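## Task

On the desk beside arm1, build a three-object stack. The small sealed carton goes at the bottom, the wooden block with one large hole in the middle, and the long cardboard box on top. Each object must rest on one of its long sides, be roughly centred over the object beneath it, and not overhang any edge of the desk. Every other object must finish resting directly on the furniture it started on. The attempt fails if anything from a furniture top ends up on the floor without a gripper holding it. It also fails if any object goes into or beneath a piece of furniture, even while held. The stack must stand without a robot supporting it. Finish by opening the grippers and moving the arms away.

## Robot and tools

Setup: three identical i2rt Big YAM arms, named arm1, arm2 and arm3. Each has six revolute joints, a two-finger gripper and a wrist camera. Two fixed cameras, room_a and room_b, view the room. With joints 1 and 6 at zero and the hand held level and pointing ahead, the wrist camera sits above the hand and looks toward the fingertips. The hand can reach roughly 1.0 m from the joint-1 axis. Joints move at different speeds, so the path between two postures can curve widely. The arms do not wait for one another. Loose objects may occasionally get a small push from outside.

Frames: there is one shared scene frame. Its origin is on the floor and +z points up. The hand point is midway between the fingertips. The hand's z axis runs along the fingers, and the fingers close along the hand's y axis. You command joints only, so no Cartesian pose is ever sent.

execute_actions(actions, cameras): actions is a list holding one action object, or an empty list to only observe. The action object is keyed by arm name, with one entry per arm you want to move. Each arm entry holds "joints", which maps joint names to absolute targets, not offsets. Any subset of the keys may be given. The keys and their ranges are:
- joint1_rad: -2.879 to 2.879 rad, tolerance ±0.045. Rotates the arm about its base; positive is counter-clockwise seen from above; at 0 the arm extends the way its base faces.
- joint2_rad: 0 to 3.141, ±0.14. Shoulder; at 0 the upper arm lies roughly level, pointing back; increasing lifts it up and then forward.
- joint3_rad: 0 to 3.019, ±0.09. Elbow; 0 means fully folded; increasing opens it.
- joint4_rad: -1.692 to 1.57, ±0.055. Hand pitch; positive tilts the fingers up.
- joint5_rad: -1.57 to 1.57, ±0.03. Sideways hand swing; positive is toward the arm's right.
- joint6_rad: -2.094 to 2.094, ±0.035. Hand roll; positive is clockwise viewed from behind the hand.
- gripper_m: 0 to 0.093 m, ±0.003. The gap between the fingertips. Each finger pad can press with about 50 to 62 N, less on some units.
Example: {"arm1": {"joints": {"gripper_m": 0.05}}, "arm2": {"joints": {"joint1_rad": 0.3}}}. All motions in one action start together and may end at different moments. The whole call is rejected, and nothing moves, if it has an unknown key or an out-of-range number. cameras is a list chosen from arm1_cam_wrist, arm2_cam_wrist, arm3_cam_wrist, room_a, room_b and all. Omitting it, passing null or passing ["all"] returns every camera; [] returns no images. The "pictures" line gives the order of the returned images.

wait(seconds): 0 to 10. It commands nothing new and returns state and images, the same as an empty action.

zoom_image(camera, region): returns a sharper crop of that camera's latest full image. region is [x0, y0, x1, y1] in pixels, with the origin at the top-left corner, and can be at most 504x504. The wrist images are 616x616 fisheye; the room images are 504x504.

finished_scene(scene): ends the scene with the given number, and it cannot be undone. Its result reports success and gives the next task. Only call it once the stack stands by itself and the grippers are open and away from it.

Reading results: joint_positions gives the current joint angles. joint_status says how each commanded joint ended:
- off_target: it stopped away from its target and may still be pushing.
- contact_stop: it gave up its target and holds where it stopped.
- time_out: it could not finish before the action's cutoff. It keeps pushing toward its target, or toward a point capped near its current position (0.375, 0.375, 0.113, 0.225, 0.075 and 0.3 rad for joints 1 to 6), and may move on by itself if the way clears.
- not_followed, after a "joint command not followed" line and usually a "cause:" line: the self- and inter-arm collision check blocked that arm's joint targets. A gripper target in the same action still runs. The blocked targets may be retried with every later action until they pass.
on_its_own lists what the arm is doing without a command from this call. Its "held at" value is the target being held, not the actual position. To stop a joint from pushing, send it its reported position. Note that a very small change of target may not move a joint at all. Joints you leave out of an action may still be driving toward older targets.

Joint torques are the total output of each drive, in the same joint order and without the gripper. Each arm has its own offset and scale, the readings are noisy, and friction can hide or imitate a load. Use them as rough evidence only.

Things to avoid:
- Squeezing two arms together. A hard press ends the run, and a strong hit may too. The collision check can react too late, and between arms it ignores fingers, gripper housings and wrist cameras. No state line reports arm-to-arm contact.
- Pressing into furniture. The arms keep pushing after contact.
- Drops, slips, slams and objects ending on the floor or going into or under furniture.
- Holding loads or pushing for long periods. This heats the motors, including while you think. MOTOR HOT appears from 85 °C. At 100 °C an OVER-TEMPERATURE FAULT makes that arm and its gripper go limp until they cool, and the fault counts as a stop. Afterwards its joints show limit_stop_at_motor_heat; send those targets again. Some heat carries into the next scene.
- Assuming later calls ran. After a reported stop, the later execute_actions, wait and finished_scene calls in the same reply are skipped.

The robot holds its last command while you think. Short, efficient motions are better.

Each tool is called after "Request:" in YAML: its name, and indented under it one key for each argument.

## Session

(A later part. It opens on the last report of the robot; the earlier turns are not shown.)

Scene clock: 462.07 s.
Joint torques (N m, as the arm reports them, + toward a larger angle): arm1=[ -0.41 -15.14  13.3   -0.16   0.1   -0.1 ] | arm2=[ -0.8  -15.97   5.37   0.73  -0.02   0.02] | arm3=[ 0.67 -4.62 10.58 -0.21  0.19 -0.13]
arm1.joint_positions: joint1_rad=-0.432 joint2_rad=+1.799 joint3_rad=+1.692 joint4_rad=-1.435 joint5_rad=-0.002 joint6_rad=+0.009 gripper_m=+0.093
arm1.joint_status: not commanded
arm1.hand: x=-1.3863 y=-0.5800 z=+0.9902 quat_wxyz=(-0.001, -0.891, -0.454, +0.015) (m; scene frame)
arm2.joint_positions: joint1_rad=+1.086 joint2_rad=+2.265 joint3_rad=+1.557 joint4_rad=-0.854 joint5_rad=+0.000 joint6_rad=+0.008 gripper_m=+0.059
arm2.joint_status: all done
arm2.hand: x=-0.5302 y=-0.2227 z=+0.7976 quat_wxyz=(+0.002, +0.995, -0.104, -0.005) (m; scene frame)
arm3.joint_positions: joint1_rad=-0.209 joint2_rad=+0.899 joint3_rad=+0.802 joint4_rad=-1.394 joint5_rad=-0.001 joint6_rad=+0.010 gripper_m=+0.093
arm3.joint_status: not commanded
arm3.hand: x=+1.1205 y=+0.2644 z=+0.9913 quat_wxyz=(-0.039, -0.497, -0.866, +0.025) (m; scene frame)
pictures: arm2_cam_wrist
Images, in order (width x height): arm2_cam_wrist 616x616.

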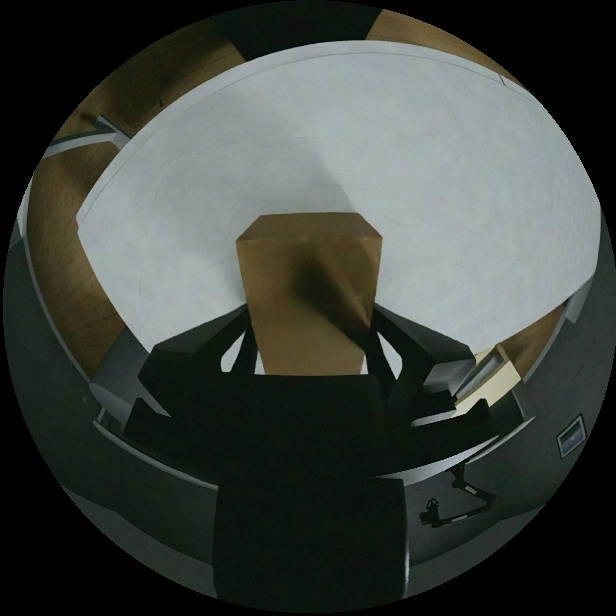

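Request:
execute_actions:
  actions:
    - {"arm2":{"joints":{"gripper_m":0.093}},"arm1":{"joints":{"joint1_rad":0.6,"joint2_rad":1.6}}}
  cameras: ["arm2_cam_wrist"]

Request:
execute_actions:
  actions:
    - {"arm2":{"joints":{"joint2_rad":1.3,"joint3_rad":1.2,"joint4_rad":-1.3}}}
  cameras: ["arm2_cam_wrist","room_a"]

Scene clock: 471.63 s.
Joint torques (N m, as the arm reports them, + toward a larger angle): arm1=[ -0.63 -11.95  13.09   0.25   0.05  -0.08] | arm2=[ -0.46 -17.03   5.26   0.79   0.     0.  ] | arm3=[ 0.7  -4.61 10.58 -0.21  0.19 -0.13]
arm1.joint_positions: joint1_rad=+0.607 joint2_rad=+1.590 joint3_rad=+1.699 joint4_rad=-1.435 joint5_rad=-0.001 joint6_rad=+0.007 gripper_m=+0.093
arm1.joint_status: all done
arm1.hand: x=-0.8416 y=-0.6145 z=+1.0975 quat_wxyz=(-0.096, -0.543, -0.832, +0.065) (m; scene frame)
arm2.joint_positions: joint1_rad=+1.086 joint2_rad=+2.294 joint3_rad=+1.557 joint4_rad=-0.854 joint5_rad=+0.000 joint6_rad=+0.008 gripper_m=+0.093
arm2.joint_status: all done
arm2.hand: x=-0.5230 y=-0.2242 z=+0.7807 quat_wxyz=(+0.004, +0.994, -0.104, +0.010) (m; scene frame)
arm3.joint_positions: joint1_rad=-0.209 joint2_rad=+0.899 joint3_rad=+0.802 joint4_rad=-1.394 joint5_rad=-0.001 joint6_rad=+0.010 gripper_m=+0.093
arm3.joint_status: not commanded
arm3.hand: x=+1.1205 y=+0.2644 z=+0.9913 quat_wxyz=(-0.039, -0.497, -0.866, +0.025) (m; scene frame)
pictures: arm2_cam_wrist
Images, in order (width x height): arm2_cam_wrist 616x616.

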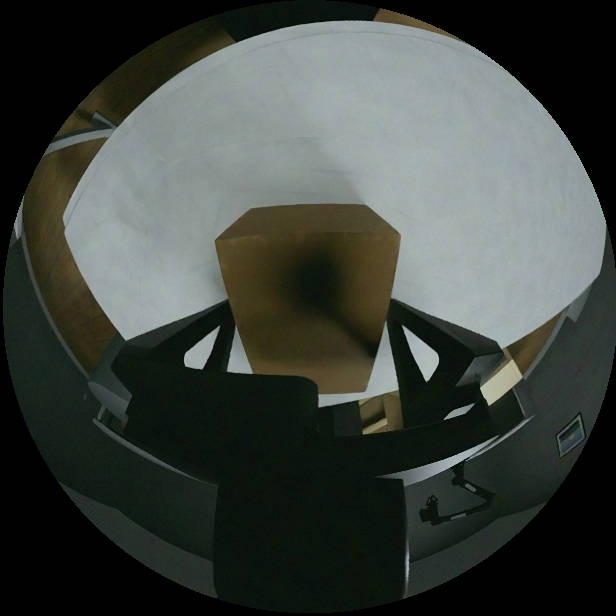

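Scene clock: 473.13 s.
Joint torques (N m, as the arm reports them, + toward a larger angle): arm1=[ -0.63 -11.83  13.08   0.23   0.05  -0.08] | arm2=[-0.97 -8.71  7.27  0.12 -0.06  0.02] | arm3=[ 0.7  -4.58 10.58 -0.21  0.19 -0.13]
arm1.joint_positions: joint1_rad=+0.607 joint2_rad=+1.590 joint3_rad=+1.699 joint4_rad=-1.435 joint5_rad=-0.001 joint6_rad=+0.007 gripper_m=+0.093
arm1.joint_status: not commanded
arm1.hand: x=-0.8416 y=-0.6145 z=+1.0975 quat_wxyz=(-0.096, -0.543, -0.832, +0.065) (m; scene frame)
arm2.joint_positions: joint1_rad=+1.086 joint2_rad=+1.292 joint3_rad=+1.204 joint4_rad=-1.288 joint5_rad=+0.000 joint6_rad=+0.008 gripper_m=+0.093
arm2.joint_status: all done
arm2.hand: x=-0.3362 y=-0.2602 z=+1.1524 quat_wxyz=(-0.007, +0.990, -0.104, -0.098) (m; scene frame)
arm3.joint_positions: joint1_rad=-0.209 joint2_rad=+0.899 joint3_rad=+0.802 joint4_rad=-1.394 joint5_rad=-0.001 joint6_rad=+0.010 gripper_m=+0.093
arm3.joint_status: not commanded
arm3.hand: x=+1.1205 y=+0.2644 z=+0.9913 quat_wxyz=(-0.039, -0.497, -0.866, +0.025) (m; scene frame)
pictures: arm2_cam_wrist, room_a
Images, in order (width x height): arm2_cam_wrist 616x616, room_a 504x504.

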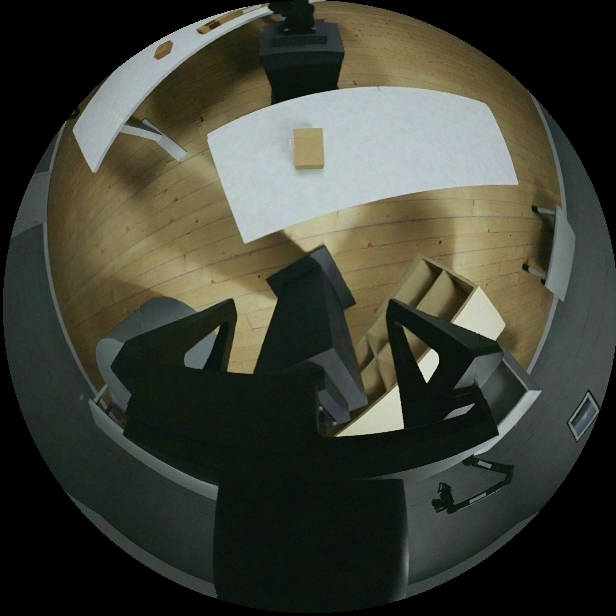

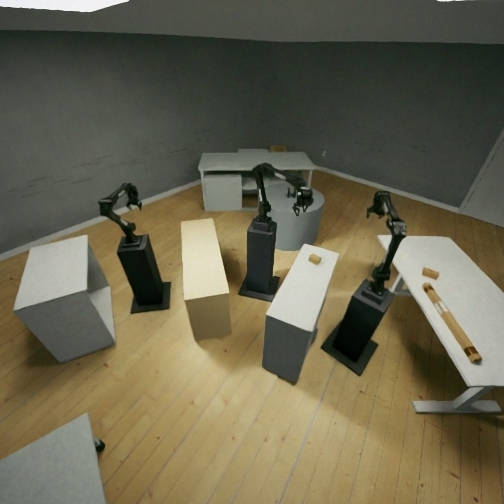

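Request:
execute_actions:
  actions:
    - {"arm2":{"joints":{"joint1_rad":-0.2,"joint2_rad":0.9,"joint3_rad":0.8}},"arm1":{"joints":{"joint1_rad":1.568,"joint2_rad":1.81,"joint3_rad":1.48,"joint4_rad":-1.213,"joint6_rad":0.02}}}
  cameras: ["arm1_cam_wrist"]

Scene clock: 483.97 s.
Joint torques (N m, as the arm reports them, + toward a larger angle): arm1=[ -0.57 -15.33  11.89   0.7    0.1    0.03] | arm2=[-0.75 -3.92  6.98  0.11 -0.01  0.01] | arm3=[ 0.7  -4.57 10.58 -0.22  0.19 -0.13]
arm1.joint_positions: joint1_rad=+1.576 joint2_rad=+1.815 joint3_rad=+1.461 joint4_rad=-1.220 joint5_rad=-0.002 joint6_rad=+0.013 gripper_m=+0.093
arm1.joint_status: all done
arm1.hand: x=-0.5343 y=-0.2204 z=+0.8904 quat_wxyz=(+0.007, -0.098, -0.995, -0.005) (m; scene frame)
arm2.joint_positions: joint1_rad=-0.196 joint2_rad=+0.894 joint3_rad=+0.808 joint4_rad=-1.290 joint5_rad=+0.000 joint6_rad=+0.008 gripper_m=+0.093
arm2.joint_status: all done
arm2.hand: x=+0.0438 y=-0.0781 z=+1.1062 quat_wxyz=(-0.063, +0.731, -0.676, -0.071) (m; scene frame)
arm3.joint_positions: joint1_rad=-0.209 joint2_rad=+0.899 joint3_rad=+0.802 joint4_rad=-1.394 joint5_rad=-0.001 joint6_rad=+0.010 gripper_m=+0.093
arm3.joint_status: not commanded
arm3.hand: x=+1.1205 y=+0.2644 z=+0.9913 quat_wxyz=(-0.039, -0.497, -0.866, +0.025) (m; scene frame)
pictures: arm1_cam_wrist
Images, in order (width x height): arm1_cam_wrist 616x616.

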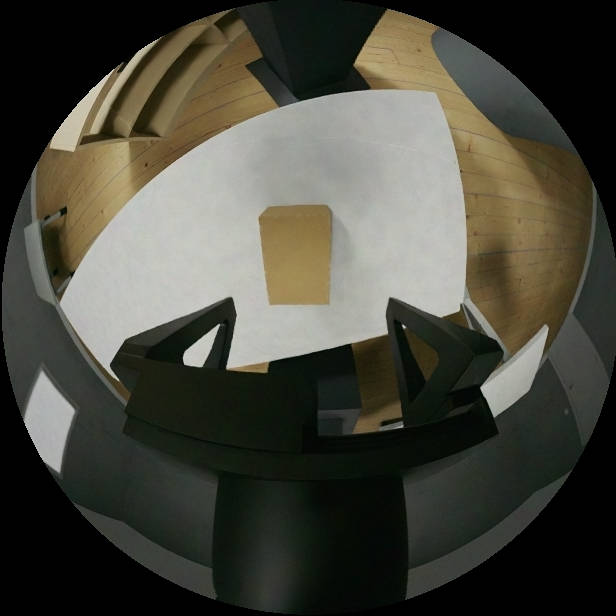

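Request:
execute_actions:
  actions:
    - {"arm1":{"joints":{"joint1_rad":1.603,"joint2_rad":1.905,"joint3_rad":1.313,"joint4_rad":-0.955}}}
  cameras: ["arm1_cam_wrist"]

Scene clock: 496.07 s.
Joint torques (N m, as the arm reports them, + toward a larger angle): arm1=[  0.61 -14.99  10.1    1.05   0.1    0.03] | arm2=[-0.51 -3.63  6.9   0.26  0.01  0.  ] | arm3=[ 0.71 -4.59 10.58 -0.22  0.19 -0.13]
arm1.joint_positions: joint1_rad=+1.597 joint2_rad=+1.909 joint3_rad=+1.301 joint4_rad=-0.971 joint5_rad=-0.002 joint6_rad=+0.013 gripper_m=+0.093
arm1.joint_status: all done
arm1.hand: x=-0.5466 y=-0.2061 z=+0.7886 quat_wxyz=(+0.009, -0.087, -0.996, -0.005) (m; scene frame)
arm2.joint_positions: joint1_rad=-0.196 joint2_rad=+0.894 joint3_rad=+0.808 joint4_rad=-1.290 joint5_rad=+0.000 joint6_rad=+0.008 gripper_m=+0.093
arm2.joint_status: not commanded
arm2.hand: x=+0.0438 y=-0.0781 z=+1.1062 quat_wxyz=(-0.063, +0.731, -0.676, -0.071) (m; scene frame)
arm3.joint_positions: joint1_rad=-0.209 joint2_rad=+0.899 joint3_rad=+0.802 joint4_rad=-1.394 joint5_rad=-0.001 joint6_rad=+0.010 gripper_m=+0.093
arm3.joint_status: not commanded
arm3.hand: x=+1.1205 y=+0.2644 z=+0.9913 quat_wxyz=(-0.039, -0.497, -0.866, +0.025) (m; scene frame)
pictures: arm1_cam_wrist
Images, in order (width x height): arm1_cam_wrist 616x616.

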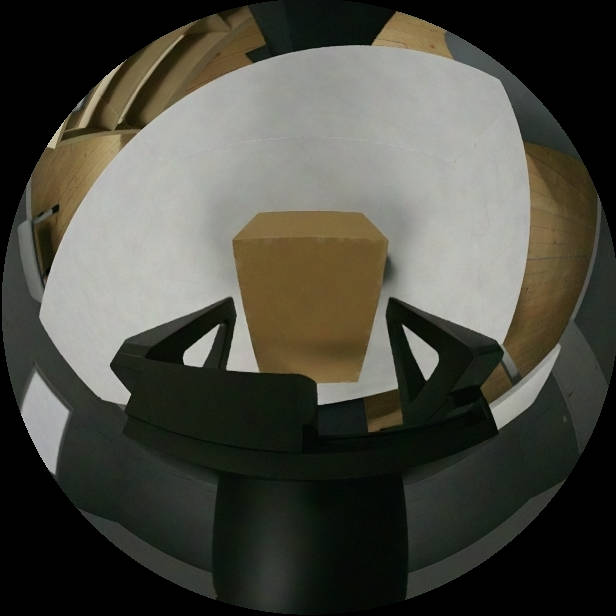

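Request:
execute_actions:
  actions:
    - {"arm1":{"joints":{"gripper_m":0.035}}}
  cameras: []

Request:
execute_actions:
  actions:
    - {"arm1":{"joints":{"joint1_rad":-0.995,"joint2_rad":1.85,"joint3_rad":1.64,"joint4_rad":-1.3,"joint6_rad":1.414}}}
  cameras: ["room_a"]

Request:
execute_actions:
  actions:
    - {"arm1":{"joints":{"joint2_rad":2.15,"joint4_rad":-1.0}}}
  cameras: ["arm1_cam_wrist","room_a"]

Scene clock: 514.73 s.
Joint torques (N m, as the arm reports them, + toward a larger angle): arm1=[  0.62 -15.26  10.07   1.02   0.09   0.02] | arm2=[-0.57 -3.8   6.82  0.23 -0.01  0.01] | arm3=[ 0.72 -4.59 10.58 -0.21  0.19 -0.13]
arm1.joint_positions: joint1_rad=+1.597 joint2_rad=+1.909 joint3_rad=+1.301 joint4_rad=-0.970 joint5_rad=-0.002 joint6_rad=+0.013 gripper_m=+0.059
arm1.joint_status: gripper_m off_target (ended at +0.059, target +0.035)
arm1.hand: x=-0.5465 y=-0.2062 z=+0.7886 quat_wxyz=(+0.009, -0.087, -0.996, -0.005) (m; scene frame)
arm2.joint_positions: joint1_rad=-0.196 joint2_rad=+0.894 joint3_rad=+0.808 joint4_rad=-1.290 joint5_rad=+0.000 joint6_rad=+0.008 gripper_m=+0.093
arm2.joint_status: not commanded
arm2.hand: x=+0.0438 y=-0.0781 z=+1.1062 quat_wxyz=(-0.063, +0.731, -0.676, -0.071) (m; scene frame)
arm3.joint_positions: joint1_rad=-0.209 joint2_rad=+0.899 joint3_rad=+0.802 joint4_rad=-1.394 joint5_rad=-0.001 joint6_rad=+0.010 gripper_m=+0.093
arm3.joint_status: not commanded
arm3.hand: x=+1.1205 y=+0.2644 z=+0.9913 quat_wxyz=(-0.039, -0.497, -0.866, +0.025) (m; scene frame)
pictures: none
No camera images: the call's "cameras" was empty. Leave "cameras" out to get every camera's image.

Scene clock: 517.23 s.
Joint torques (N m, as the arm reports them, + toward a larger angle): arm1=[  0.54 -15.95  12.06  -0.14   0.04   0.04] | arm2=[-0.53 -3.92  6.91  0.3  -0.01  0.01] | arm3=[ 0.7  -4.6  10.57 -0.21  0.19 -0.13]
arm1.joint_positions: joint1_rad=-1.003 joint2_rad=+1.856 joint3_rad=+1.624 joint4_rad=-1.286 joint5_rad=+0.002 joint6_rad=+1.405 gripper_m=+0.059
arm1.joint_status: all done
arm1.hand: x=-1.5989 y=-0.3369 z=+0.9385 quat_wxyz=(-0.019, -0.871, +0.490, +0.024) (m; scene frame)
arm2.joint_positions: joint1_rad=-0.196 joint2_rad=+0.894 joint3_rad=+0.808 joint4_rad=-1.290 joint5_rad=+0.000 joint6_rad=+0.008 gripper_m=+0.093
arm2.joint_status: not commanded
arm2.hand: x=+0.0438 y=-0.0781 z=+1.1062 quat_wxyz=(-0.063, +0.731, -0.676, -0.071) (m; scene frame)
arm3.joint_positions: joint1_rad=-0.209 joint2_rad=+0.899 joint3_rad=+0.802 joint4_rad=-1.394 joint5_rad=-0.001 joint6_rad=+0.010 gripper_m=+0.093
arm3.joint_status: not commanded
arm3.hand: x=+1.1205 y=+0.2644 z=+0.9913 quat_wxyz=(-0.039, -0.497, -0.866, +0.025) (m; scene frame)
pictures: room_a
Images, in order (width x height): room_a 504x504.

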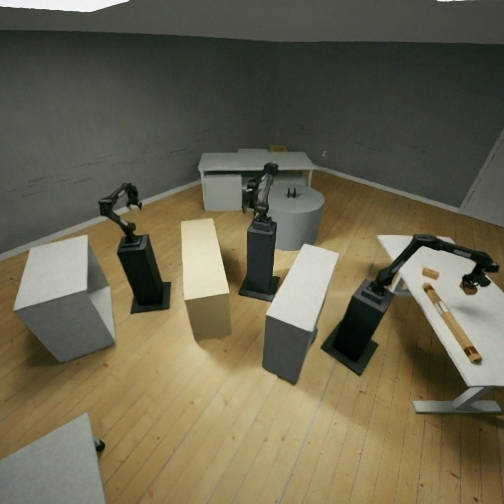

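Scene clock: 518.43 s.
Joint torques (N m, as the arm reports them, + toward a larger angle): arm1=[  0.3  -19.56  11.16   1.     0.13   0.03] | arm2=[-0.91 -4.    6.93  0.19 -0.02 -0.03] | arm3=[ 0.7  -4.6  10.57 -0.21  0.19 -0.13]
arm1.joint_positions: joint1_rad=-1.003 joint2_rad=+2.165 joint3_rad=+1.620 joint4_rad=-1.015 joint5_rad=+0.000 joint6_rad=+1.406 gripper_m=+0.059
arm1.joint_status: all done
arm1.hand: x=-1.6388 y=-0.3514 z=+0.7600 quat_wxyz=(-0.003, -0.871, +0.490, +0.010) (m; scene frame)
arm2.joint_positions: joint1_rad=-0.196 joint2_rad=+0.894 joint3_rad=+0.808 joint4_rad=-1.290 joint5_rad=+0.000 joint6_rad=+0.008 gripper_m=+0.093
arm2.joint_status: not commanded
arm2.hand: x=+0.0438 y=-0.0781 z=+1.1062 quat_wxyz=(-0.063, +0.731, -0.676, -0.071) (m; scene frame)
arm3.joint_positions: joint1_rad=-0.209 joint2_rad=+0.899 joint3_rad=+0.802 joint4_rad=-1.394 joint5_rad=-0.001 joint6_rad=+0.010 gripper_m=+0.093
arm3.joint_status: not commanded
arm3.hand: x=+1.1205 y=+0.2644 z=+0.9913 quat_wxyz=(-0.039, -0.497, -0.866, +0.025) (m; scene frame)
pictures: arm1_cam_wrist, room_a
Images, in order (width x height): arm1_cam_wrist 616x616, room_a 504x504.

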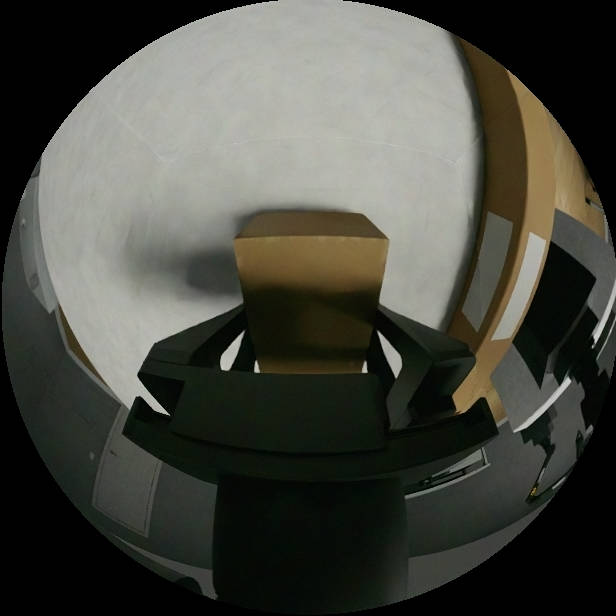

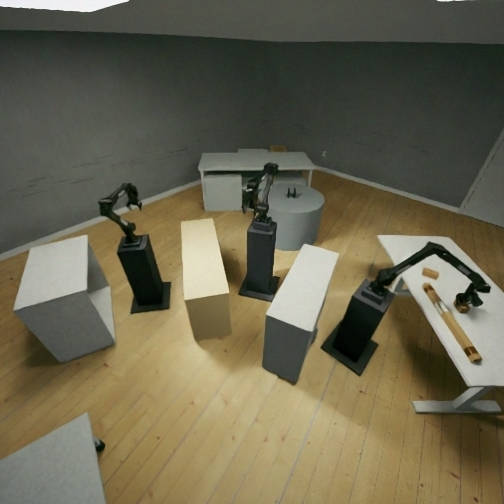

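Request:
execute_actions:
  actions:
    - {"arm1":{"joints":{"joint2_rad":2.21}}}
  cameras: ["arm1_cam_wrist"]

Scene clock: 521.60 s.
Joint torques (N m, as the arm reports them, + toward a larger angle): arm1=[  0.39 -16.7   11.01   0.93   0.17   0.03] | arm2=[-1.08 -3.68  6.88  0.15  0.   -0.01] | arm3=[ 0.71 -4.58 10.58 -0.2   0.19 -0.13]
arm1.joint_positions: joint1_rad=-1.003 joint2_rad=+2.186 joint3_rad=+1.620 joint4_rad=-1.014 joint5_rad=-0.001 joint6_rad=+1.406 gripper_m=+0.059
arm1.joint_status: all done
arm1.hand: x=-1.6355 y=-0.3502 z=+0.7473 quat_wxyz=(+0.004, -0.871, +0.491, +0.003) (m; scene frame)
arm2.joint_positions: joint1_rad=-0.196 joint2_rad=+0.894 joint3_rad=+0.808 joint4_rad=-1.290 joint5_rad=+0.000 joint6_rad=+0.008 gripper_m=+0.093
arm2.joint_status: not commanded
arm2.hand: x=+0.0438 y=-0.0781 z=+1.1062 quat_wxyz=(-0.063, +0.731, -0.676, -0.071) (m; scene frame)
arm3.joint_positions: joint1_rad=-0.209 joint2_rad=+0.899 joint3_rad=+0.802 joint4_rad=-1.394 joint5_rad=-0.001 joint6_rad=+0.010 gripper_m=+0.093
arm3.joint_status: not commanded
arm3.hand: x=+1.1205 y=+0.2644 z=+0.9913 quat_wxyz=(-0.039, -0.497, -0.866, +0.025) (m; scene frame)
pictures: arm1_cam_wrist
Images, in order (width x height): arm1_cam_wrist 616x616.

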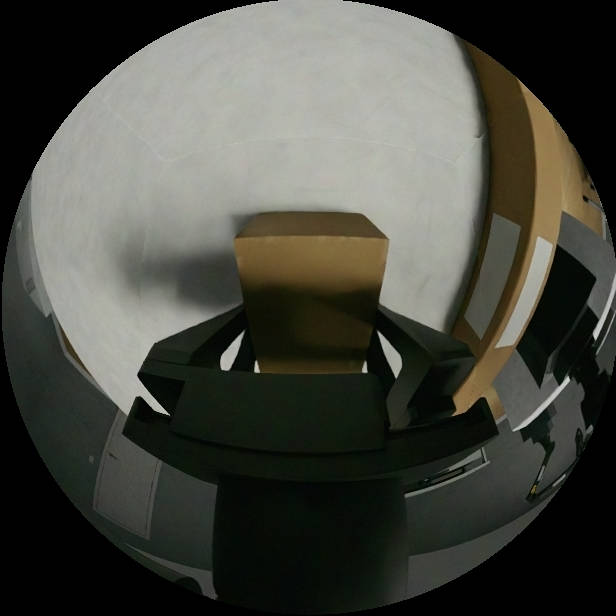

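Request:
execute_actions:
  actions:
    - {"arm1":{"joints":{"joint2_rad":2.18,"gripper_m":0.093}}}
  cameras: ["arm1_cam_wrist"]

Request:
execute_actions:
  actions:
    - {"arm1":{"joints":{"joint2_rad":2.06,"joint3_rad":1.71,"joint4_rad":-1.205}}}
  cameras: ["arm1_cam_wrist"]

Request:
execute_actions:
  actions:
    - {"arm1":{"joints":{"joint1_rad":-0.43,"joint6_rad":0.96}}}
  cameras: ["arm1_cam_wrist"]

Scene clock: 537.00 s.
Joint torques (N m, as the arm reports them, + toward a larger angle): arm1=[  0.35 -18.91  11.13   0.92   0.18   0.03] | arm2=[-0.56 -3.69  6.86  0.23  0.02 -0.02] | arm3=[ 0.71 -4.57 10.57 -0.21  0.19 -0.13]
arm1.joint_positions: joint1_rad=-1.003 joint2_rad=+2.186 joint3_rad=+1.620 joint4_rad=-1.014 joint5_rad=-0.001 joint6_rad=+1.406 gripper_m=+0.093
arm1.joint_status: all done
arm1.hand: x=-1.6355 y=-0.3502 z=+0.7473 quat_wxyz=(+0.004, -0.871, +0.491, +0.003) (m; scene frame)
arm2.joint_positions: joint1_rad=-0.196 joint2_rad=+0.894 joint3_rad=+0.808 joint4_rad=-1.290 joint5_rad=+0.000 joint6_rad=+0.008 gripper_m=+0.093
arm2.joint_status: not commanded
arm2.hand: x=+0.0438 y=-0.0781 z=+1.1062 quat_wxyz=(-0.063, +0.731, -0.676, -0.071) (m; scene frame)
arm3.joint_positions: joint1_rad=-0.209 joint2_rad=+0.899 joint3_rad=+0.802 joint4_rad=-1.394 joint5_rad=-0.001 joint6_rad=+0.010 gripper_m=+0.093
arm3.joint_status: not commanded
arm3.hand: x=+1.1205 y=+0.2644 z=+0.9913 quat_wxyz=(-0.039, -0.497, -0.866, +0.025) (m; scene frame)
pictures: arm1_cam_wrist
Images, in order (width x height): arm1_cam_wrist 616x616.

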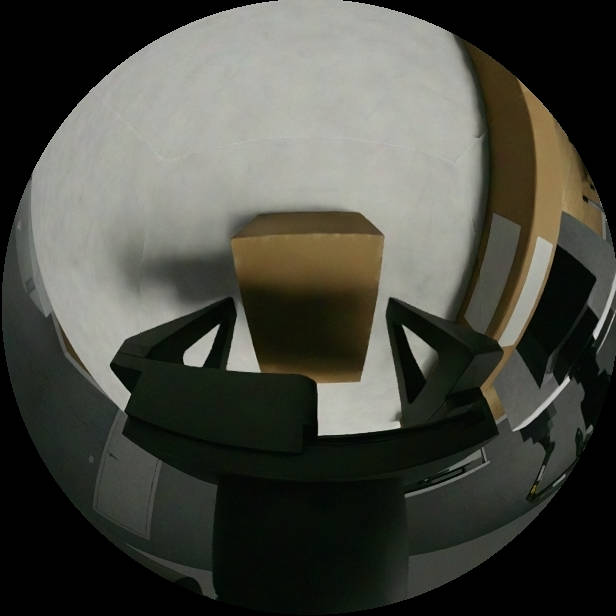

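Scene clock: 538.00 s.
Joint torques (N m, as the arm reports them, + toward a larger angle): arm1=[  0.37 -15.96  12.43  -0.21   0.18   0.03] | arm2=[-0.92 -3.63  6.82  0.15  0.03  0.01] | arm3=[ 0.68 -4.59 10.58 -0.21  0.19 -0.13]
arm1.joint_positions: joint1_rad=-1.003 joint2_rad=+2.036 joint3_rad=+1.686 joint4_rad=-1.191 joint5_rad=-0.001 joint6_rad=+1.406 gripper_m=+0.093
arm1.joint_status: all done
arm1.hand: x=-1.6366 y=-0.3520 z=+0.8591 quat_wxyz=(-0.011, -0.871, +0.490, +0.016) (m; scene frame)
arm2.joint_positions: joint1_rad=-0.196 joint2_rad=+0.894 joint3_rad=+0.808 joint4_rad=-1.290 joint5_rad=+0.000 joint6_rad=+0.008 gripper_m=+0.093
arm2.joint_status: not commanded
arm2.hand: x=+0.0438 y=-0.0781 z=+1.1062 quat_wxyz=(-0.063, +0.731, -0.676, -0.071) (m; scene frame)
arm3.joint_positions: joint1_rad=-0.209 joint2_rad=+0.899 joint3_rad=+0.802 joint4_rad=-1.394 joint5_rad=-0.001 joint6_rad=+0.010 gripper_m=+0.093
arm3.joint_status: not commanded
arm3.hand: x=+1.1205 y=+0.2644 z=+0.9913 quat_wxyz=(-0.039, -0.497, -0.866, +0.025) (m; scene frame)
pictures: arm1_cam_wrist
Images, in order (width x height): arm1_cam_wrist 616x616.

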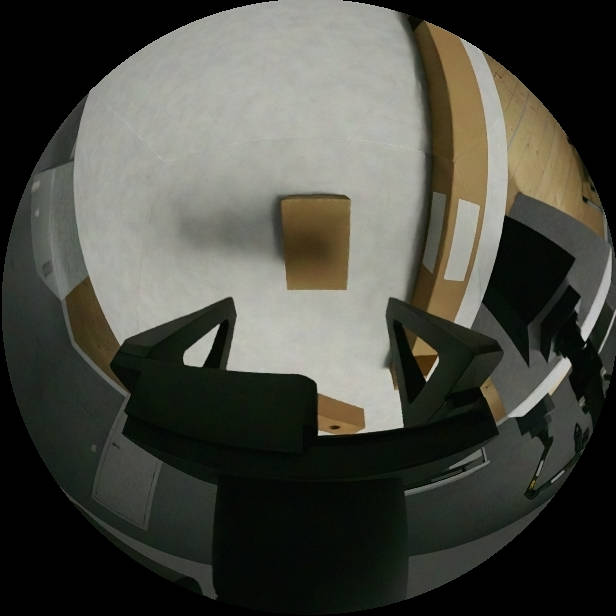

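Scene clock: 539.70 s.
Joint torques (N m, as the arm reports them, + toward a larger angle): arm1=[  0.51 -15.9   12.42  -0.19   0.17  -0.09] | arm2=[-0.49 -3.53  6.85  0.29 -0.01 -0.02] | arm3=[ 0.71 -4.6  10.58 -0.21  0.19 -0.13]
arm1.joint_positions: joint1_rad=-0.440 joint2_rad=+2.036 joint3_rad=+1.686 joint4_rad=-1.191 joint5_rad=-0.001 joint6_rad=+0.969 gripper_m=+0.093
arm1.joint_status: all done
arm1.hand: x=-1.4257 y=-0.6229 z=+0.8546 quat_wxyz=(-0.008, -1.000, +0.013, +0.013) (m; scene frame)
arm2.joint_positions: joint1_rad=-0.196 joint2_rad=+0.894 joint3_rad=+0.808 joint4_rad=-1.290 joint5_rad=+0.000 joint6_rad=+0.008 gripper_m=+0.093
arm2.joint_status: not commanded
arm2.hand: x=+0.0438 y=-0.0781 z=+1.1062 quat_wxyz=(-0.063, +0.731, -0.676, -0.071) (m; scene frame)
arm3.joint_positions: joint1_rad=-0.209 joint2_rad=+0.899 joint3_rad=+0.802 joint4_rad=-1.394 joint5_rad=-0.001 joint6_rad=+0.010 gripper_m=+0.093
arm3.joint_status: not commanded
arm3.hand: x=+1.1205 y=+0.2644 z=+0.9913 quat_wxyz=(-0.039, -0.497, -0.866, +0.025) (m; scene frame)
pictures: arm1_cam_wrist
Images, in order (width x height): arm1_cam_wrist 616x616.

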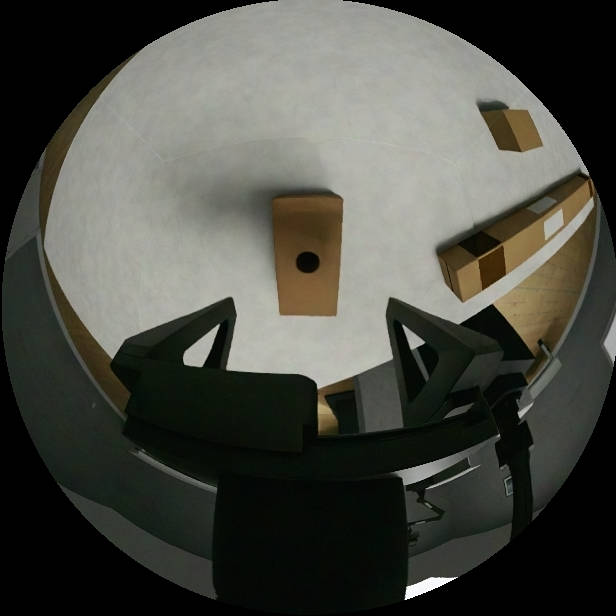

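Request:
execute_actions:
  actions:
    - {"arm1":{"joints":{"joint1_rad":-0.418,"joint2_rad":2.155,"joint3_rad":1.61,"joint4_rad":-0.99}}}
  cameras: ["arm1_cam_wrist"]

Scene clock: 551.93 s.
Joint torques (N m, as the arm reports them, + toward a larger angle): arm1=[  0.18 -18.41  10.32   1.04   0.17  -0.09] | arm2=[-0.66 -3.28  6.86  0.2  -0.01  0.01] | arm3=[ 0.7  -4.59 10.58 -0.21  0.19 -0.13]
arm1.joint_positions: joint1_rad=-0.426 joint2_rad=+2.158 joint3_rad=+1.600 joint4_rad=-1.005 joint5_rad=-0.001 joint6_rad=+0.969 gripper_m=+0.093
arm1.joint_status: all done
arm1.hand: x=-1.4170 y=-0.6235 z=+0.7528 quat_wxyz=(+0.001, -1.000, +0.006, +0.007) (m; scene frame)
arm2.joint_positions: joint1_rad=-0.196 joint2_rad=+0.894 joint3_rad=+0.808 joint4_rad=-1.290 joint5_rad=+0.000 joint6_rad=+0.008 gripper_m=+0.093
arm2.joint_status: not commanded
arm2.hand: x=+0.0438 y=-0.0781 z=+1.1062 quat_wxyz=(-0.063, +0.731, -0.676, -0.071) (m; scene frame)
arm3.joint_positions: joint1_rad=-0.209 joint2_rad=+0.899 joint3_rad=+0.802 joint4_rad=-1.394 joint5_rad=-0.001 joint6_rad=+0.010 gripper_m=+0.093
arm3.joint_status: not commanded
arm3.hand: x=+1.1205 y=+0.2644 z=+0.9913 quat_wxyz=(-0.039, -0.497, -0.866, +0.025) (m; scene frame)
pictures: arm1_cam_wrist
Images, in order (width x height): arm1_cam_wrist 616x616.

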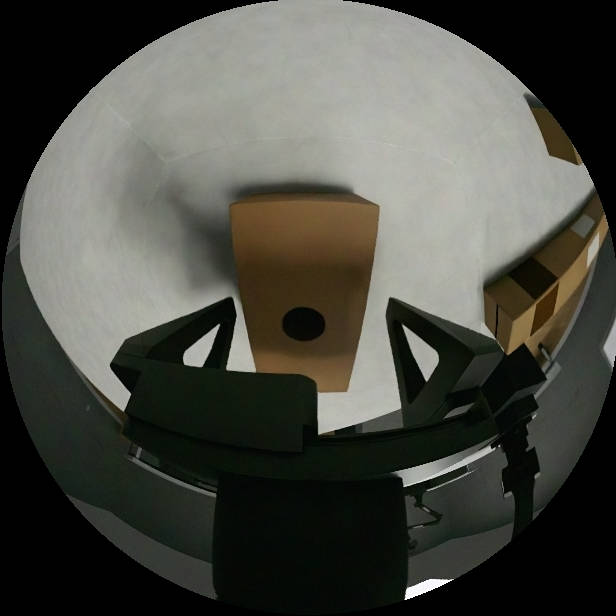

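Request:
execute_actions:
  actions:
    - {"arm1":{"joints":{"gripper_m":0.03}}}
  cameras: []

Request:
execute_actions:
  actions:
    - {"arm1":{"joints":{"joint1_rad":-0.995,"joint2_rad":1.97,"joint3_rad":1.672,"joint4_rad":-1.26,"joint6_rad":1.414}}}
  cameras: ["arm1_cam_wrist","room_a"]

Scene clock: 563.00 s.
Joint torques (N m, as the arm reports them, + toward a larger angle): arm1=[  0.31 -18.57  10.26   0.94   0.18  -0.09] | arm2=[-0.69 -4.07  6.96  0.26  0.   -0.01] | arm3=[ 0.71 -4.58 10.58 -0.21  0.19 -0.13]
arm1.joint_positions: joint1_rad=-0.425 joint2_rad=+2.158 joint3_rad=+1.600 joint4_rad=-1.003 joint5_rad=-0.001 joint6_rad=+0.968 gripper_m=+0.059
arm1.joint_status: gripper_m off_target (ended at +0.059, target +0.030)
arm1.hand: x=-1.4171 y=-0.6241 z=+0.7528 quat_wxyz=(+0.000, -1.000, +0.005, +0.007) (m; scene frame)
arm2.joint_positions: joint1_rad=-0.196 joint2_rad=+0.894 joint3_rad=+0.808 joint4_rad=-1.290 joint5_rad=+0.000 joint6_rad=+0.008 gripper_m=+0.093
arm2.joint_status: not commanded
arm2.hand: x=+0.0438 y=-0.0781 z=+1.1062 quat_wxyz=(-0.063, +0.731, -0.676, -0.071) (m; scene frame)
arm3.joint_positions: joint1_rad=-0.209 joint2_rad=+0.899 joint3_rad=+0.802 joint4_rad=-1.394 joint5_rad=-0.001 joint6_rad=+0.010 gripper_m=+0.093
arm3.joint_status: not commanded
arm3.hand: x=+1.1205 y=+0.2644 z=+0.9913 quat_wxyz=(-0.039, -0.497, -0.866, +0.025) (m; scene frame)
pictures: none
No camera images: the call's "cameras" was empty. Leave "cameras" out to get every camera's image.

Scene clock: 564.80 s.
Joint torques (N m, as the arm reports them, + toward a larger angle): arm1=[ -0.96 -16.38  12.07  -0.24   0.16   0.04] | arm2=[-0.61 -3.6   6.84  0.19  0.   -0.01] | arm3=[ 0.7  -4.61 10.58 -0.21  0.19 -0.13]
arm1.joint_positions: joint1_rad=-0.986 joint2_rad=+1.964 joint3_rad=+1.653 joint4_rad=-1.246 joint5_rad=-0.001 joint6_rad=+1.405 gripper_m=+0.059
arm1.joint_status: all done
arm1.hand: x=-1.6125 y=-0.3532 z=+0.8887 quat_wxyz=(-0.005, -0.876, +0.483, +0.011) (m; scene frame)
arm2.joint_positions: joint1_rad=-0.196 joint2_rad=+0.894 joint3_rad=+0.808 joint4_rad=-1.290 joint5_rad=+0.000 joint6_rad=+0.008 gripper_m=+0.093
arm2.joint_status: not commanded
arm2.hand: x=+0.0438 y=-0.0781 z=+1.1062 quat_wxyz=(-0.063, +0.731, -0.676, -0.071) (m; scene frame)
arm3.joint_positions: joint1_rad=-0.209 joint2_rad=+0.899 joint3_rad=+0.802 joint4_rad=-1.394 joint5_rad=-0.001 joint6_rad=+0.010 gripper_m=+0.093
arm3.joint_status: not commanded
arm3.hand: x=+1.1205 y=+0.2644 z=+0.9913 quat_wxyz=(-0.039, -0.497, -0.866, +0.025) (m; scene frame)
pictures: arm1_cam_wrist, room_a
Images, in order (width x height): arm1_cam_wrist 616x616, room_a 504x504.

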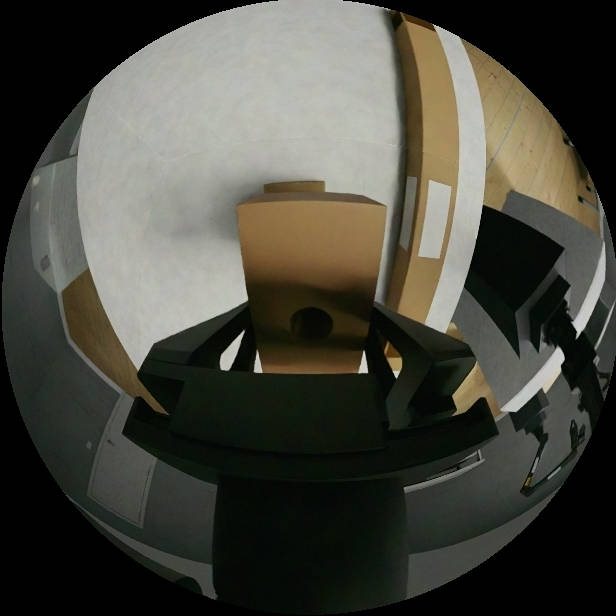

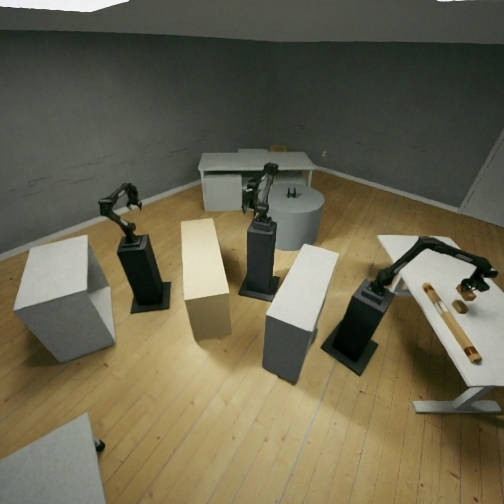

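Request:
execute_actions:
  actions:
    - {"arm1":{"joints":{"joint1_rad":-1.012,"joint2_rad":2.085,"joint4_rad":-1.105}}}
  cameras: ["arm1_cam_wrist"]

Scene clock: 568.87 s.
Joint torques (N m, as the arm reports them, + toward a larger angle): arm1=[ -0.63 -19.34  11.56   0.99   0.16   0.04] | arm2=[-0.45 -3.97  6.84  0.27  0.04 -0.01] | arm3=[ 0.71 -4.59 10.58 -0.21  0.19 -0.13]
arm1.joint_positions: joint1_rad=-1.006 joint2_rad=+2.103 joint3_rad=+1.653 joint4_rad=-1.120 joint5_rad=-0.001 joint6_rad=+1.405 gripper_m=+0.059
arm1.joint_status: all done
arm1.hand: x=-1.6363 y=-0.3489 z=+0.8080 quat_wxyz=(+0.000, -0.871, +0.492, +0.007) (m; scene frame)
arm2.joint_positions: joint1_rad=-0.196 joint2_rad=+0.894 joint3_rad=+0.808 joint4_rad=-1.290 joint5_rad=+0.000 joint6_rad=+0.008 gripper_m=+0.093
arm2.joint_status: not commanded
arm2.hand: x=+0.0438 y=-0.0781 z=+1.1062 quat_wxyz=(-0.063, +0.731, -0.676, -0.071) (m; scene frame)
arm3.joint_positions: joint1_rad=-0.209 joint2_rad=+0.899 joint3_rad=+0.802 joint4_rad=-1.394 joint5_rad=-0.001 joint6_rad=+0.010 gripper_m=+0.093
arm3.joint_status: not commanded
arm3.hand: x=+1.1205 y=+0.2644 z=+0.9913 quat_wxyz=(-0.039, -0.497, -0.866, +0.025) (m; scene frame)
pictures: arm1_cam_wrist
Images, in order (width x height): arm1_cam_wrist 616x616.

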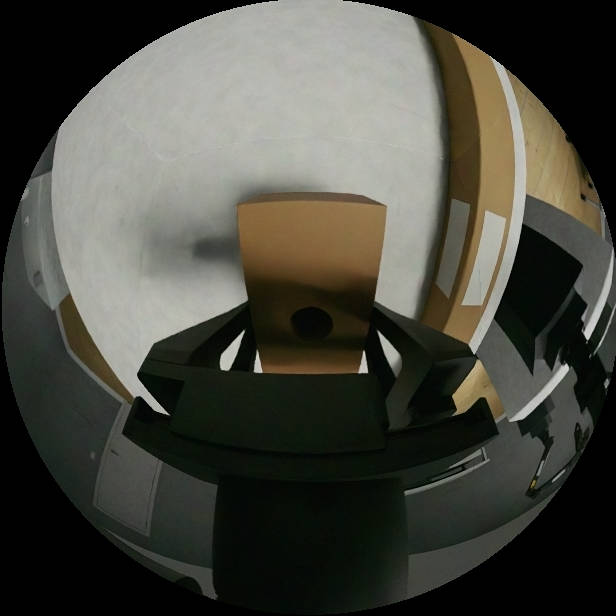

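Request:
execute_actions:
  actions:
    - {"arm1":{"joints":{"joint2_rad":2.145}}}
  cameras: ["arm1_cam_wrist"]

Scene clock: 571.90 s.
Joint torques (N m, as the arm reports them, + toward a larger angle): arm1=[ -0.75 -15.73  11.49   0.86   0.1    0.03] | arm2=[-0.13 -3.64  6.86  0.19 -0.01  0.  ] | arm3=[ 0.71 -4.59 10.57 -0.21  0.19 -0.13]
arm1.joint_positions: joint1_rad=-1.006 joint2_rad=+2.113 joint3_rad=+1.653 joint4_rad=-1.117 joint5_rad=+0.001 joint6_rad=+1.406 gripper_m=+0.059
arm1.joint_status: all done
arm1.hand: x=-1.6360 y=-0.3484 z=+0.8021 quat_wxyz=(+0.004, -0.871, +0.492, +0.005) (m; scene frame)
arm2.joint_positions: joint1_rad=-0.196 joint2_rad=+0.894 joint3_rad=+0.808 joint4_rad=-1.290 joint5_rad=+0.000 joint6_rad=+0.008 gripper_m=+0.093
arm2.joint_status: not commanded
arm2.hand: x=+0.0438 y=-0.0781 z=+1.1062 quat_wxyz=(-0.063, +0.731, -0.676, -0.071) (m; scene frame)
arm3.joint_positions: joint1_rad=-0.209 joint2_rad=+0.899 joint3_rad=+0.802 joint4_rad=-1.394 joint5_rad=-0.001 joint6_rad=+0.010 gripper_m=+0.093
arm3.joint_status: not commanded
arm3.hand: x=+1.1205 y=+0.2644 z=+0.9913 quat_wxyz=(-0.039, -0.497, -0.866, +0.025) (m; scene frame)
pictures: arm1_cam_wrist
Images, in order (width x height): arm1_cam_wrist 616x616.

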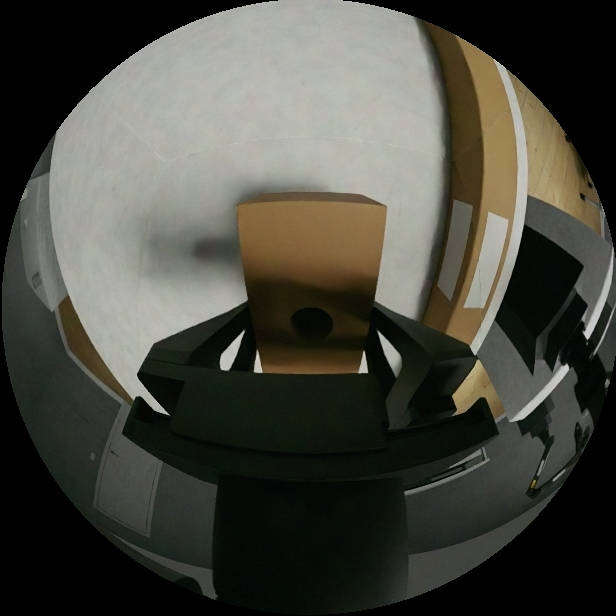

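Request:
execute_actions:
  actions:
    - {"arm1":{"joints":{"joint2_rad":2.105,"gripper_m":0.093}}}
  cameras: ["arm1_cam_wrist"]

Request:
execute_actions:
  actions:
    - {"arm1":{"joints":{"joint2_rad":1.75,"joint4_rad":-1.35}}}
  cameras: ["arm1_cam_wrist"]

Request:
execute_actions:
  actions:
    - {"arm1":{"joints":{"joint1_rad":-1.277,"joint3_rad":1.31,"joint4_rad":-1.115,"joint6_rad":1.132}}}
  cameras: ["arm1_cam_wrist","room_a"]

Scene clock: 580.93 s.
Joint torques (N m, as the arm reports them, + toward a larger angle): arm1=[ -0.59 -18.72  11.5    0.87   0.1    0.03] | arm2=[-0.58 -3.66  6.86  0.18  0.    0.02] | arm3=[ 0.7  -4.6  10.58 -0.22  0.19 -0.13]
arm1.joint_positions: joint1_rad=-1.006 joint2_rad=+2.112 joint3_rad=+1.653 joint4_rad=-1.117 joint5_rad=+0.001 joint6_rad=+1.406 gripper_m=+0.093
arm1.joint_status: all done
arm1.hand: x=-1.6360 y=-0.3484 z=+0.8026 quat_wxyz=(+0.003, -0.870, +0.492, +0.005) (m; scene frame)
arm2.joint_positions: joint1_rad=-0.196 joint2_rad=+0.894 joint3_rad=+0.808 joint4_rad=-1.290 joint5_rad=+0.000 joint6_rad=+0.008 gripper_m=+0.093
arm2.joint_status: not commanded
arm2.hand: x=+0.0438 y=-0.0781 z=+1.1062 quat_wxyz=(-0.063, +0.731, -0.676, -0.071) (m; scene frame)
arm3.joint_positions: joint1_rad=-0.209 joint2_rad=+0.899 joint3_rad=+0.802 joint4_rad=-1.394 joint5_rad=-0.001 joint6_rad=+0.010 gripper_m=+0.093
arm3.joint_status: not commanded
arm3.hand: x=+1.1205 y=+0.2644 z=+0.9913 quat_wxyz=(-0.039, -0.497, -0.866, +0.025) (m; scene frame)
pictures: arm1_cam_wrist
Images, in order (width x height): arm1_cam_wrist 616x616.

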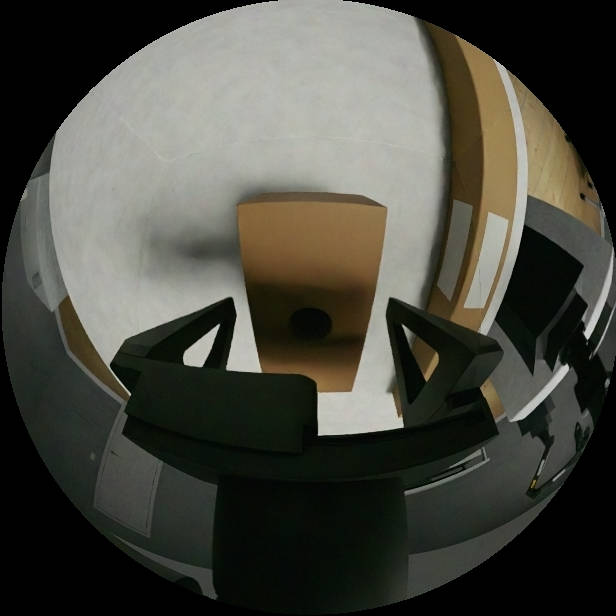

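Scene clock: 582.33 s.
Joint torques (N m, as the arm reports them, + toward a larger angle): arm1=[ -0.67 -13.14  12.13   0.08   0.1    0.02] | arm2=[-0.47 -3.69  6.78  0.18  0.   -0.02] | arm3=[ 0.68 -4.61 10.58 -0.21  0.19 -0.13]
arm1.joint_positions: joint1_rad=-1.006 joint2_rad=+1.737 joint3_rad=+1.660 joint4_rad=-1.336 joint5_rad=+0.001 joint6_rad=+1.406 gripper_m=+0.093
arm1.joint_status: all done
arm1.hand: x=-1.5918 y=-0.3336 z=+1.0179 quat_wxyz=(-0.060, -0.868, +0.490, +0.057) (m; scene frame)
arm2.joint_positions: joint1_rad=-0.196 joint2_rad=+0.894 joint3_rad=+0.808 joint4_rad=-1.290 joint5_rad=+0.000 joint6_rad=+0.008 gripper_m=+0.093
arm2.joint_status: not commanded
arm2.hand: x=+0.0438 y=-0.0781 z=+1.1062 quat_wxyz=(-0.063, +0.731, -0.676, -0.071) (m; scene frame)
arm3.joint_positions: joint1_rad=-0.209 joint2_rad=+0.899 joint3_rad=+0.802 joint4_rad=-1.394 joint5_rad=-0.001 joint6_rad=+0.010 gripper_m=+0.093
arm3.joint_status: not commanded
arm3.hand: x=+1.1205 y=+0.2644 z=+0.9913 quat_wxyz=(-0.039, -0.497, -0.866, +0.025) (m; scene frame)
pictures: arm1_cam_wrist
Images, in order (width x height): arm1_cam_wrist 616x616.

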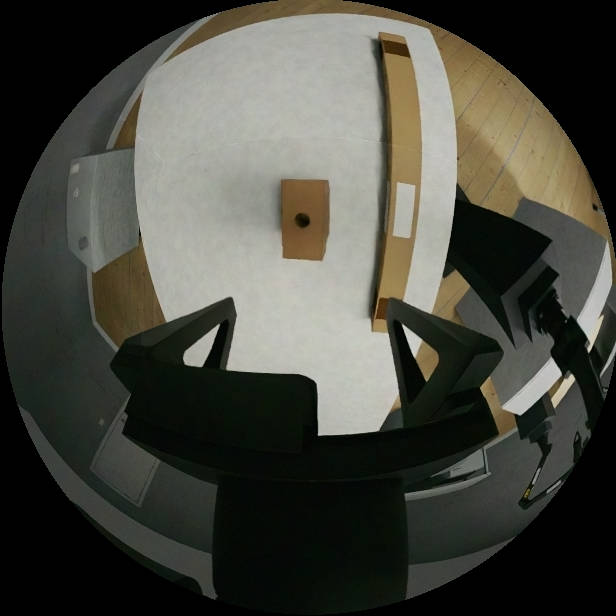

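Scene clock: 583.63 s.
Joint torques (N m, as the arm reports them, + toward a larger angle): arm1=[ -0.14 -12.29  10.49   1.06   0.06  -0.1 ] | arm2=[-0.42 -3.73  6.81  0.17 -0.02 -0.02] | arm3=[ 0.71 -4.6  10.58 -0.21  0.19 -0.13]
arm1.joint_positions: joint1_rad=-1.278 joint2_rad=+1.739 joint3_rad=+1.304 joint4_rad=-1.131 joint5_rad=+0.002 joint6_rad=+1.141 gripper_m=+0.093
arm1.joint_status: all done
arm1.hand: x=-1.5591 y=-0.1746 z=+0.8838 quat_wxyz=(+0.000, -0.869, +0.495, +0.009) (m; scene frame)
arm2.joint_positions: joint1_rad=-0.196 joint2_rad=+0.894 joint3_rad=+0.808 joint4_rad=-1.290 joint5_rad=+0.000 joint6_rad=+0.008 gripper_m=+0.093
arm2.joint_status: not commanded
arm2.hand: x=+0.0438 y=-0.0781 z=+1.1062 quat_wxyz=(-0.063, +0.731, -0.676, -0.071) (m; scene frame)
arm3.joint_positions: joint1_rad=-0.209 joint2_rad=+0.899 joint3_rad=+0.802 joint4_rad=-1.394 joint5_rad=-0.001 joint6_rad=+0.010 gripper_m=+0.093
arm3.joint_status: not commanded
arm3.hand: x=+1.1205 y=+0.2644 z=+0.9913 quat_wxyz=(-0.039, -0.497, -0.866, +0.025) (m; scene frame)
pictures: arm1_cam_wrist, room_a
Images, in order (width x height): arm1_cam_wrist 616x616, room_a 504x504.

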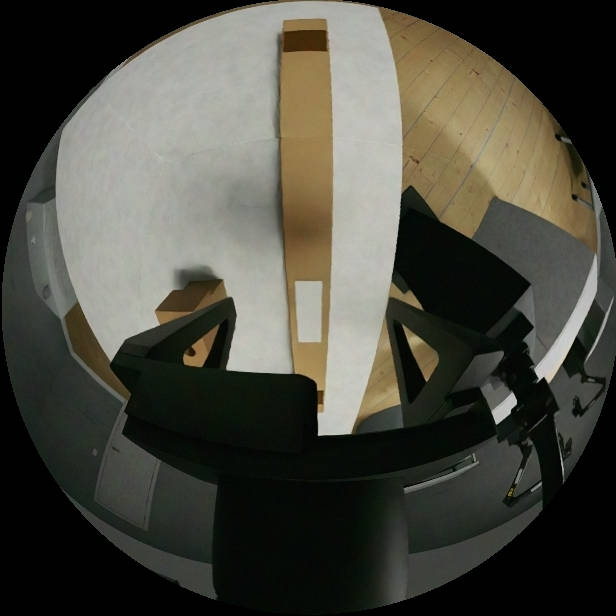

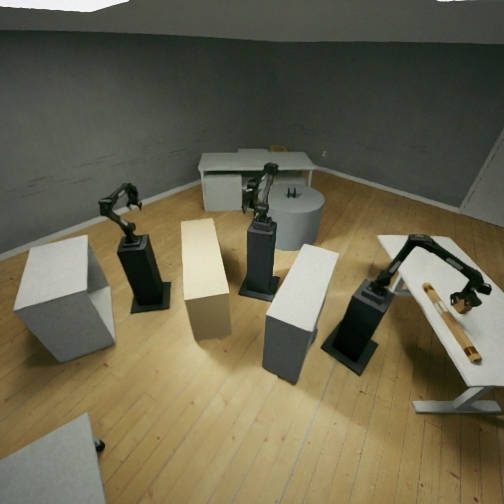

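Request:
zoom_image:
  camera: "arm1_cam_wrist"
  region: [250, 340, 370, 460]

Request:
zoom_image:
  camera: "arm1_cam_wrist"
  region: [250, 0, 370, 120]

Region (250, 340, 370, 460) of arm1_cam_wrist's 616x616 image, scaled by 4.200, with more detail than that image has.

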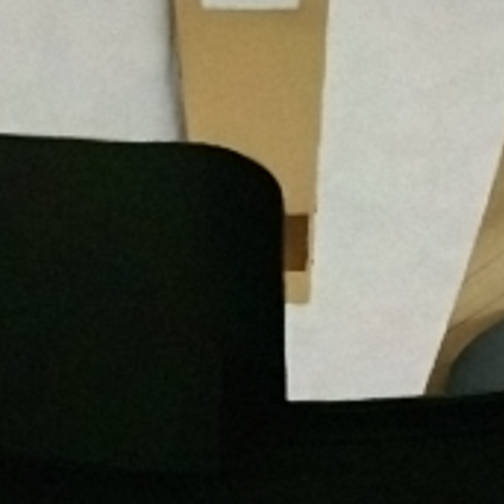

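Region (250, 0, 370, 120) of arm1_cam_wrist's 616x616 image, scaled by 4.200, with more detail than that image has.

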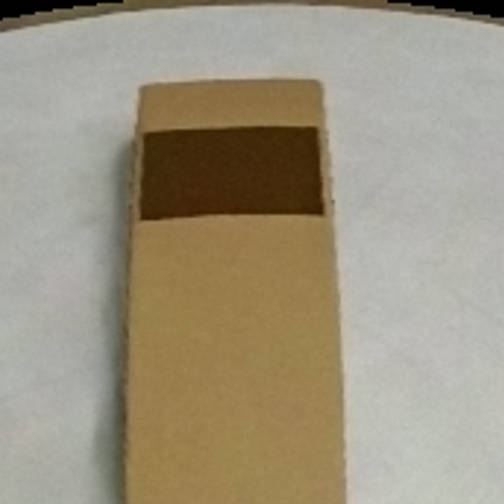

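Request:
execute_actions:
  actions:
    - {"arm1":{"joints":{"joint1_rad":-1.248,"joint2_rad":1.92,"joint3_rad":1.178,"joint4_rad":-0.797,"joint6_rad":1.17}}}
  cameras: ["arm1_cam_wrist"]

Scene clock: 601.97 s.
Joint torques (N m, as the arm reports them, + toward a larger angle): arm1=[  0.33 -14.71   9.55   1.03   0.05   0.04] | arm2=[-0.49 -3.87  6.88  0.17 -0.01  0.  ] | arm3=[ 0.69 -4.58 10.58 -0.21  0.19 -0.13]
arm1.joint_positions: joint1_rad=-1.254 joint2_rad=+1.930 joint3_rad=+1.163 joint4_rad=-0.812 joint5_rad=+0.002 joint6_rad=+1.161 gripper_m=+0.093
arm1.joint_status: all done
arm1.hand: x=-1.5506 y=-0.1841 z=+0.7479 quat_wxyz=(+0.005, -0.870, +0.493, +0.003) (m; scene frame)
arm2.joint_positions: joint1_rad=-0.196 joint2_rad=+0.894 joint3_rad=+0.808 joint4_rad=-1.290 joint5_rad=+0.000 joint6_rad=+0.008 gripper_m=+0.093
arm2.joint_status: not commanded
arm2.hand: x=+0.0438 y=-0.0781 z=+1.1062 quat_wxyz=(-0.063, +0.731, -0.676, -0.071) (m; scene frame)
arm3.joint_positions: joint1_rad=-0.209 joint2_rad=+0.899 joint3_rad=+0.802 joint4_rad=-1.394 joint5_rad=-0.001 joint6_rad=+0.010 gripper_m=+0.093
arm3.joint_status: not commanded
arm3.hand: x=+1.1205 y=+0.2644 z=+0.9913 quat_wxyz=(-0.039, -0.497, -0.866, +0.025) (m; scene frame)
pictures: arm1_cam_wrist
Images, in order (width x height): arm1_cam_wrist 616x616.

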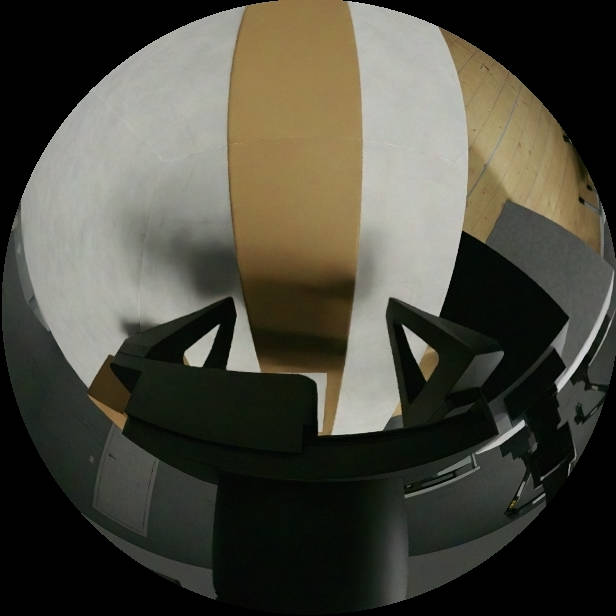

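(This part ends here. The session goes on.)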